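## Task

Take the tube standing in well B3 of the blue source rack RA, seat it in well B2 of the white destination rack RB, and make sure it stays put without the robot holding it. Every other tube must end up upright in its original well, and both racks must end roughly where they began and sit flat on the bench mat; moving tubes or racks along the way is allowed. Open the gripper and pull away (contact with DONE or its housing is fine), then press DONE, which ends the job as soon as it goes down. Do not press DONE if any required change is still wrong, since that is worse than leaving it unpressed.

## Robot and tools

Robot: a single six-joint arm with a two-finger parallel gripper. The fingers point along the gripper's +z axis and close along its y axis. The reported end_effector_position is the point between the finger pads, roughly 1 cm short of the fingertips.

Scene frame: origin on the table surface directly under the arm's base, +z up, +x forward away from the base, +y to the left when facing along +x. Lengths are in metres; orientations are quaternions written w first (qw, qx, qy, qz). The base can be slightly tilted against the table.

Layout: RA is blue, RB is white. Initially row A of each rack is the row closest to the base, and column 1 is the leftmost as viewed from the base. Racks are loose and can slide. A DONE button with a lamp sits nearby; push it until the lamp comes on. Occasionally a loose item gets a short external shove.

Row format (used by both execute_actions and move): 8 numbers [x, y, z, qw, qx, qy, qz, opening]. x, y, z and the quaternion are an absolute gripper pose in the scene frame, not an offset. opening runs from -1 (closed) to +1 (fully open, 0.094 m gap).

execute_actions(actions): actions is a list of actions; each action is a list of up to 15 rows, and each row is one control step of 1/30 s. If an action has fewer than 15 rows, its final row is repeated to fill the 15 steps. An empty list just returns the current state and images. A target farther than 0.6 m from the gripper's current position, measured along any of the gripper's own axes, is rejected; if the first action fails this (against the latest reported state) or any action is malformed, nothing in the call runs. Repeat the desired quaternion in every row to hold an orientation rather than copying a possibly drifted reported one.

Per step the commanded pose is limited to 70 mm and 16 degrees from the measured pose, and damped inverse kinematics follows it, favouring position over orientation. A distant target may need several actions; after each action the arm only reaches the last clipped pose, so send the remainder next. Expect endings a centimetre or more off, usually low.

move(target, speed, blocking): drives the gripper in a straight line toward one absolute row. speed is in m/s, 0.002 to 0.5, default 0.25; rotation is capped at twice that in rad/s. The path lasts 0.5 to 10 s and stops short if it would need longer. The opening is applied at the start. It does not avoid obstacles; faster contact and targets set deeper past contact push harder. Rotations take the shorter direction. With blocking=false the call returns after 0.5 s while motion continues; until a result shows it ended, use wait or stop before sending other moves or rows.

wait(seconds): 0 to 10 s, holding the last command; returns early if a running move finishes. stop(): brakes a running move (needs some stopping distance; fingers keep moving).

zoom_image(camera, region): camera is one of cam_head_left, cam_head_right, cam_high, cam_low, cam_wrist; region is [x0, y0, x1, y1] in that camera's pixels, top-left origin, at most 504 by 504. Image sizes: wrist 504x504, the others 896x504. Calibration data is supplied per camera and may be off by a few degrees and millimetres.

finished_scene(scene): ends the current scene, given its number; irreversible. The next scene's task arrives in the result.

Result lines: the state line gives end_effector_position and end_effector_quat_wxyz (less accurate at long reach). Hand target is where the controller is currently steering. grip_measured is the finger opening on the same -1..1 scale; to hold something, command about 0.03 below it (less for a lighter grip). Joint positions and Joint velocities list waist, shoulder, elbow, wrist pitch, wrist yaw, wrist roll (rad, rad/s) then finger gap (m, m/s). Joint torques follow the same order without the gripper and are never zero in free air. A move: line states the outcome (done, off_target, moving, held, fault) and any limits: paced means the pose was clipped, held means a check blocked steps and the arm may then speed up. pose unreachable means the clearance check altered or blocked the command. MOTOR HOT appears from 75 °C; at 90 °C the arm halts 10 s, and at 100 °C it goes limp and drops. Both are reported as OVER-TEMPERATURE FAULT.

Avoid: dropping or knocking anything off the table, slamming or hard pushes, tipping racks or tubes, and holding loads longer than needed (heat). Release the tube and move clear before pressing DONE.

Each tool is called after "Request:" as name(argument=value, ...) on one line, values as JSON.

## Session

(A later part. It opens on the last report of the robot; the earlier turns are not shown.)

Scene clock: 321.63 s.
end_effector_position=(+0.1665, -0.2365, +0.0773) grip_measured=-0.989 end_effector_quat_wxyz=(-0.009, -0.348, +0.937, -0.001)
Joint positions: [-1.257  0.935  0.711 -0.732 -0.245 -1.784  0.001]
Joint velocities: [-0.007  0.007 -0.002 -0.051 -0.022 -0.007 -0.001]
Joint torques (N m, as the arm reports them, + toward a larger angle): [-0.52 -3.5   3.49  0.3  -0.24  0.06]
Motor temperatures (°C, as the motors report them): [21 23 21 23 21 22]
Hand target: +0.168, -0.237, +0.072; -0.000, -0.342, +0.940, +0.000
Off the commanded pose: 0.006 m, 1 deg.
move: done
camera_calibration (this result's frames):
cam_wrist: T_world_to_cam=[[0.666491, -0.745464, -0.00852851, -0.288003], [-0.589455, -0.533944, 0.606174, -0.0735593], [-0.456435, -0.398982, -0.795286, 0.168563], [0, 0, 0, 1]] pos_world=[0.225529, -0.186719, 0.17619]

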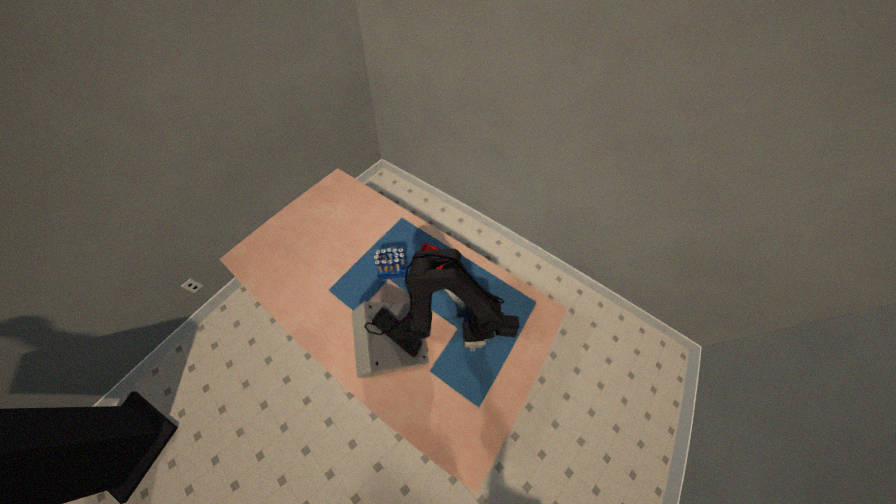

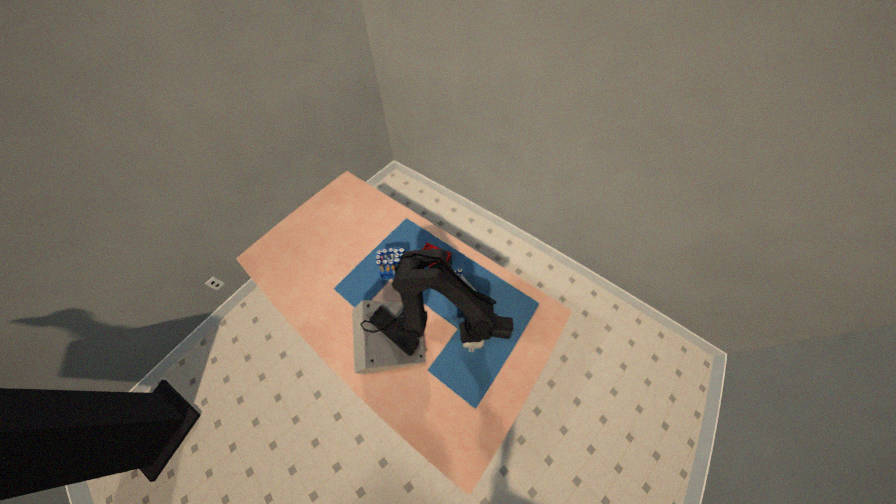

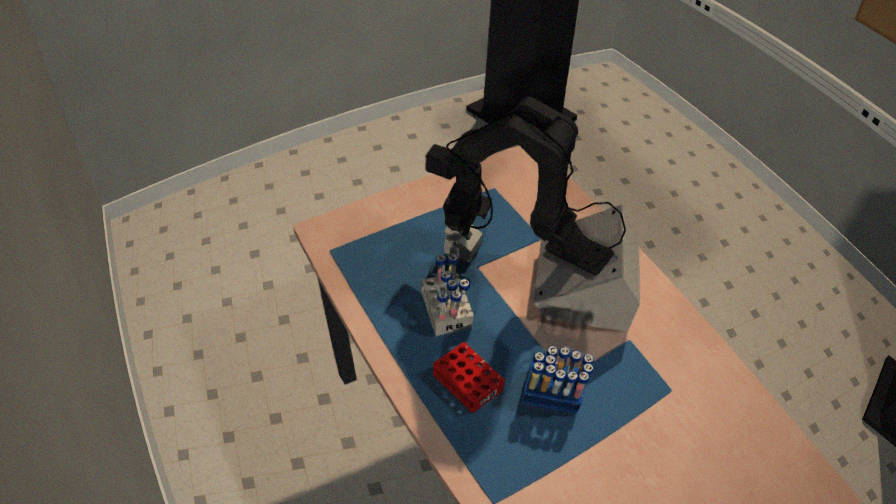

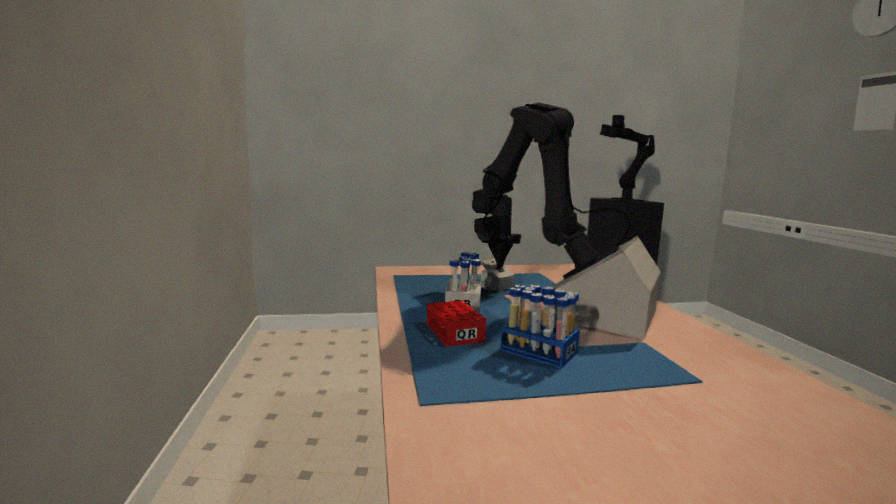

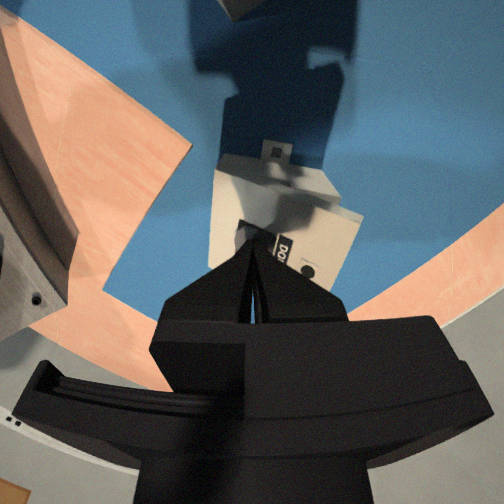

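Request:
move(target=[0.168,-0.238,0.058,0,0.342,-0.94,0,-1], speed=0.01)

Scene clock: 326.37 s.
end_effector_position=(+0.1649, -0.2362, +0.0730) grip_measured=-0.989 end_effector_quat_wxyz=(-0.009, -0.345, +0.939, +0.002)
Joint positions: [-1.257  0.949  0.703 -0.717 -0.245 -1.779  0.001]
Joint velocities: [-0.007 -0.002  0.012  0.037  0.037 -0.037 -0.   ]
Joint torques (N m, as the arm reports them, + toward a larger angle): no reading
Motor temperatures (°C, as the motors report them): [21 23 21 23 21 22]
move: unfinished (the scene ended)
camera_calibration (this result's frames):
cam_wrist: T_world_to_cam=[[0.661205, -0.750063, -0.0146317, -0.286558], [-0.591198, -0.532969, 0.605334, -0.071137], [-0.461837, -0.391599, -0.795837, 0.167244], [0, 0, 0, 1]] pos_world=[0.224657, -0.187358, 0.171968]
The task's run has ended: the event that ends the task has happened. This ends this scene only. If you have not yet called finished_scene for this scene, call it to go on to the next scene.

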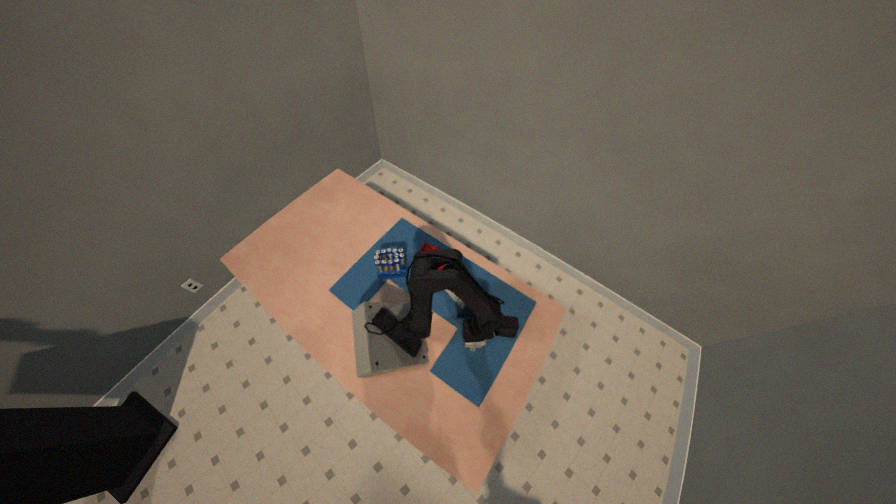

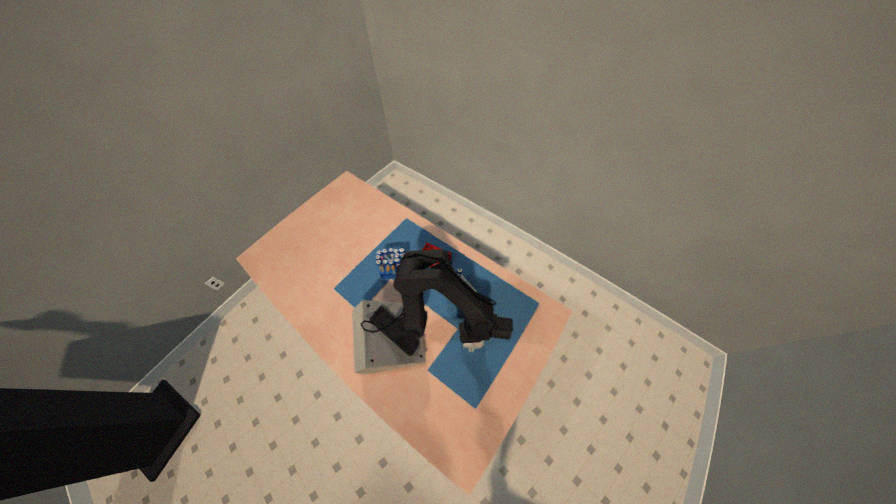

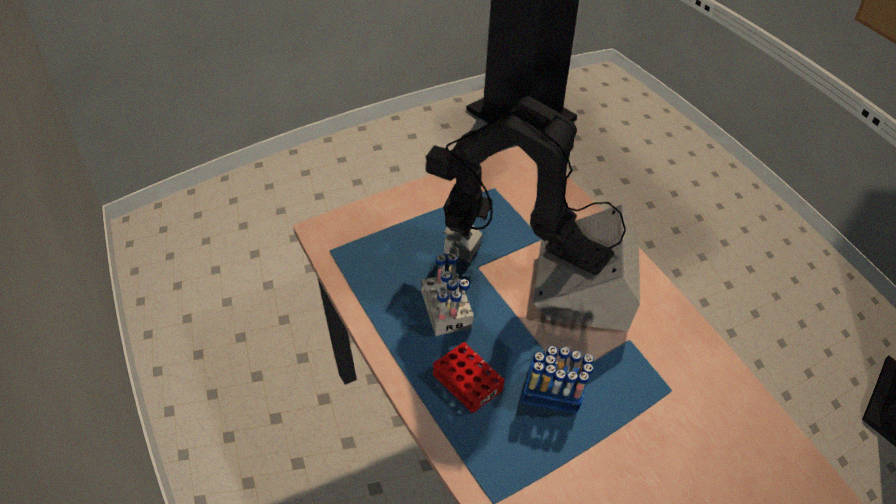

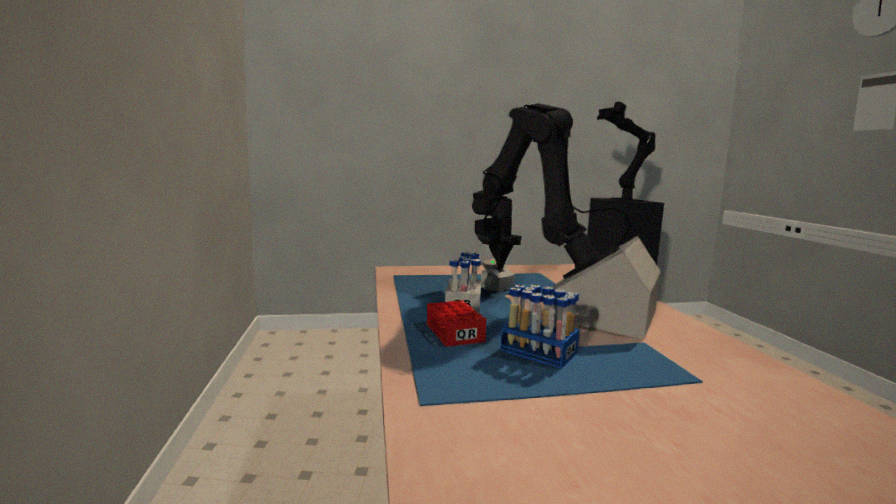

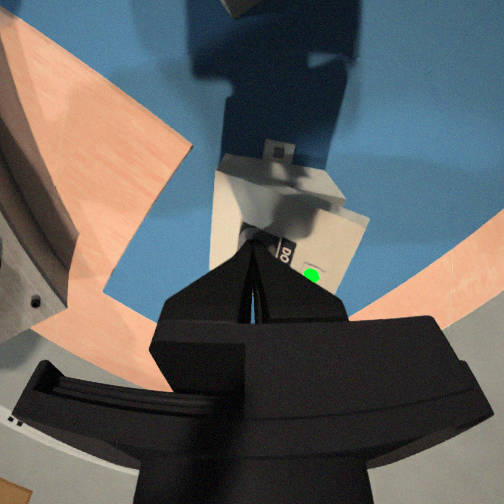

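Request:
finished_scene(scene=1)

The scene is finished: the task was done.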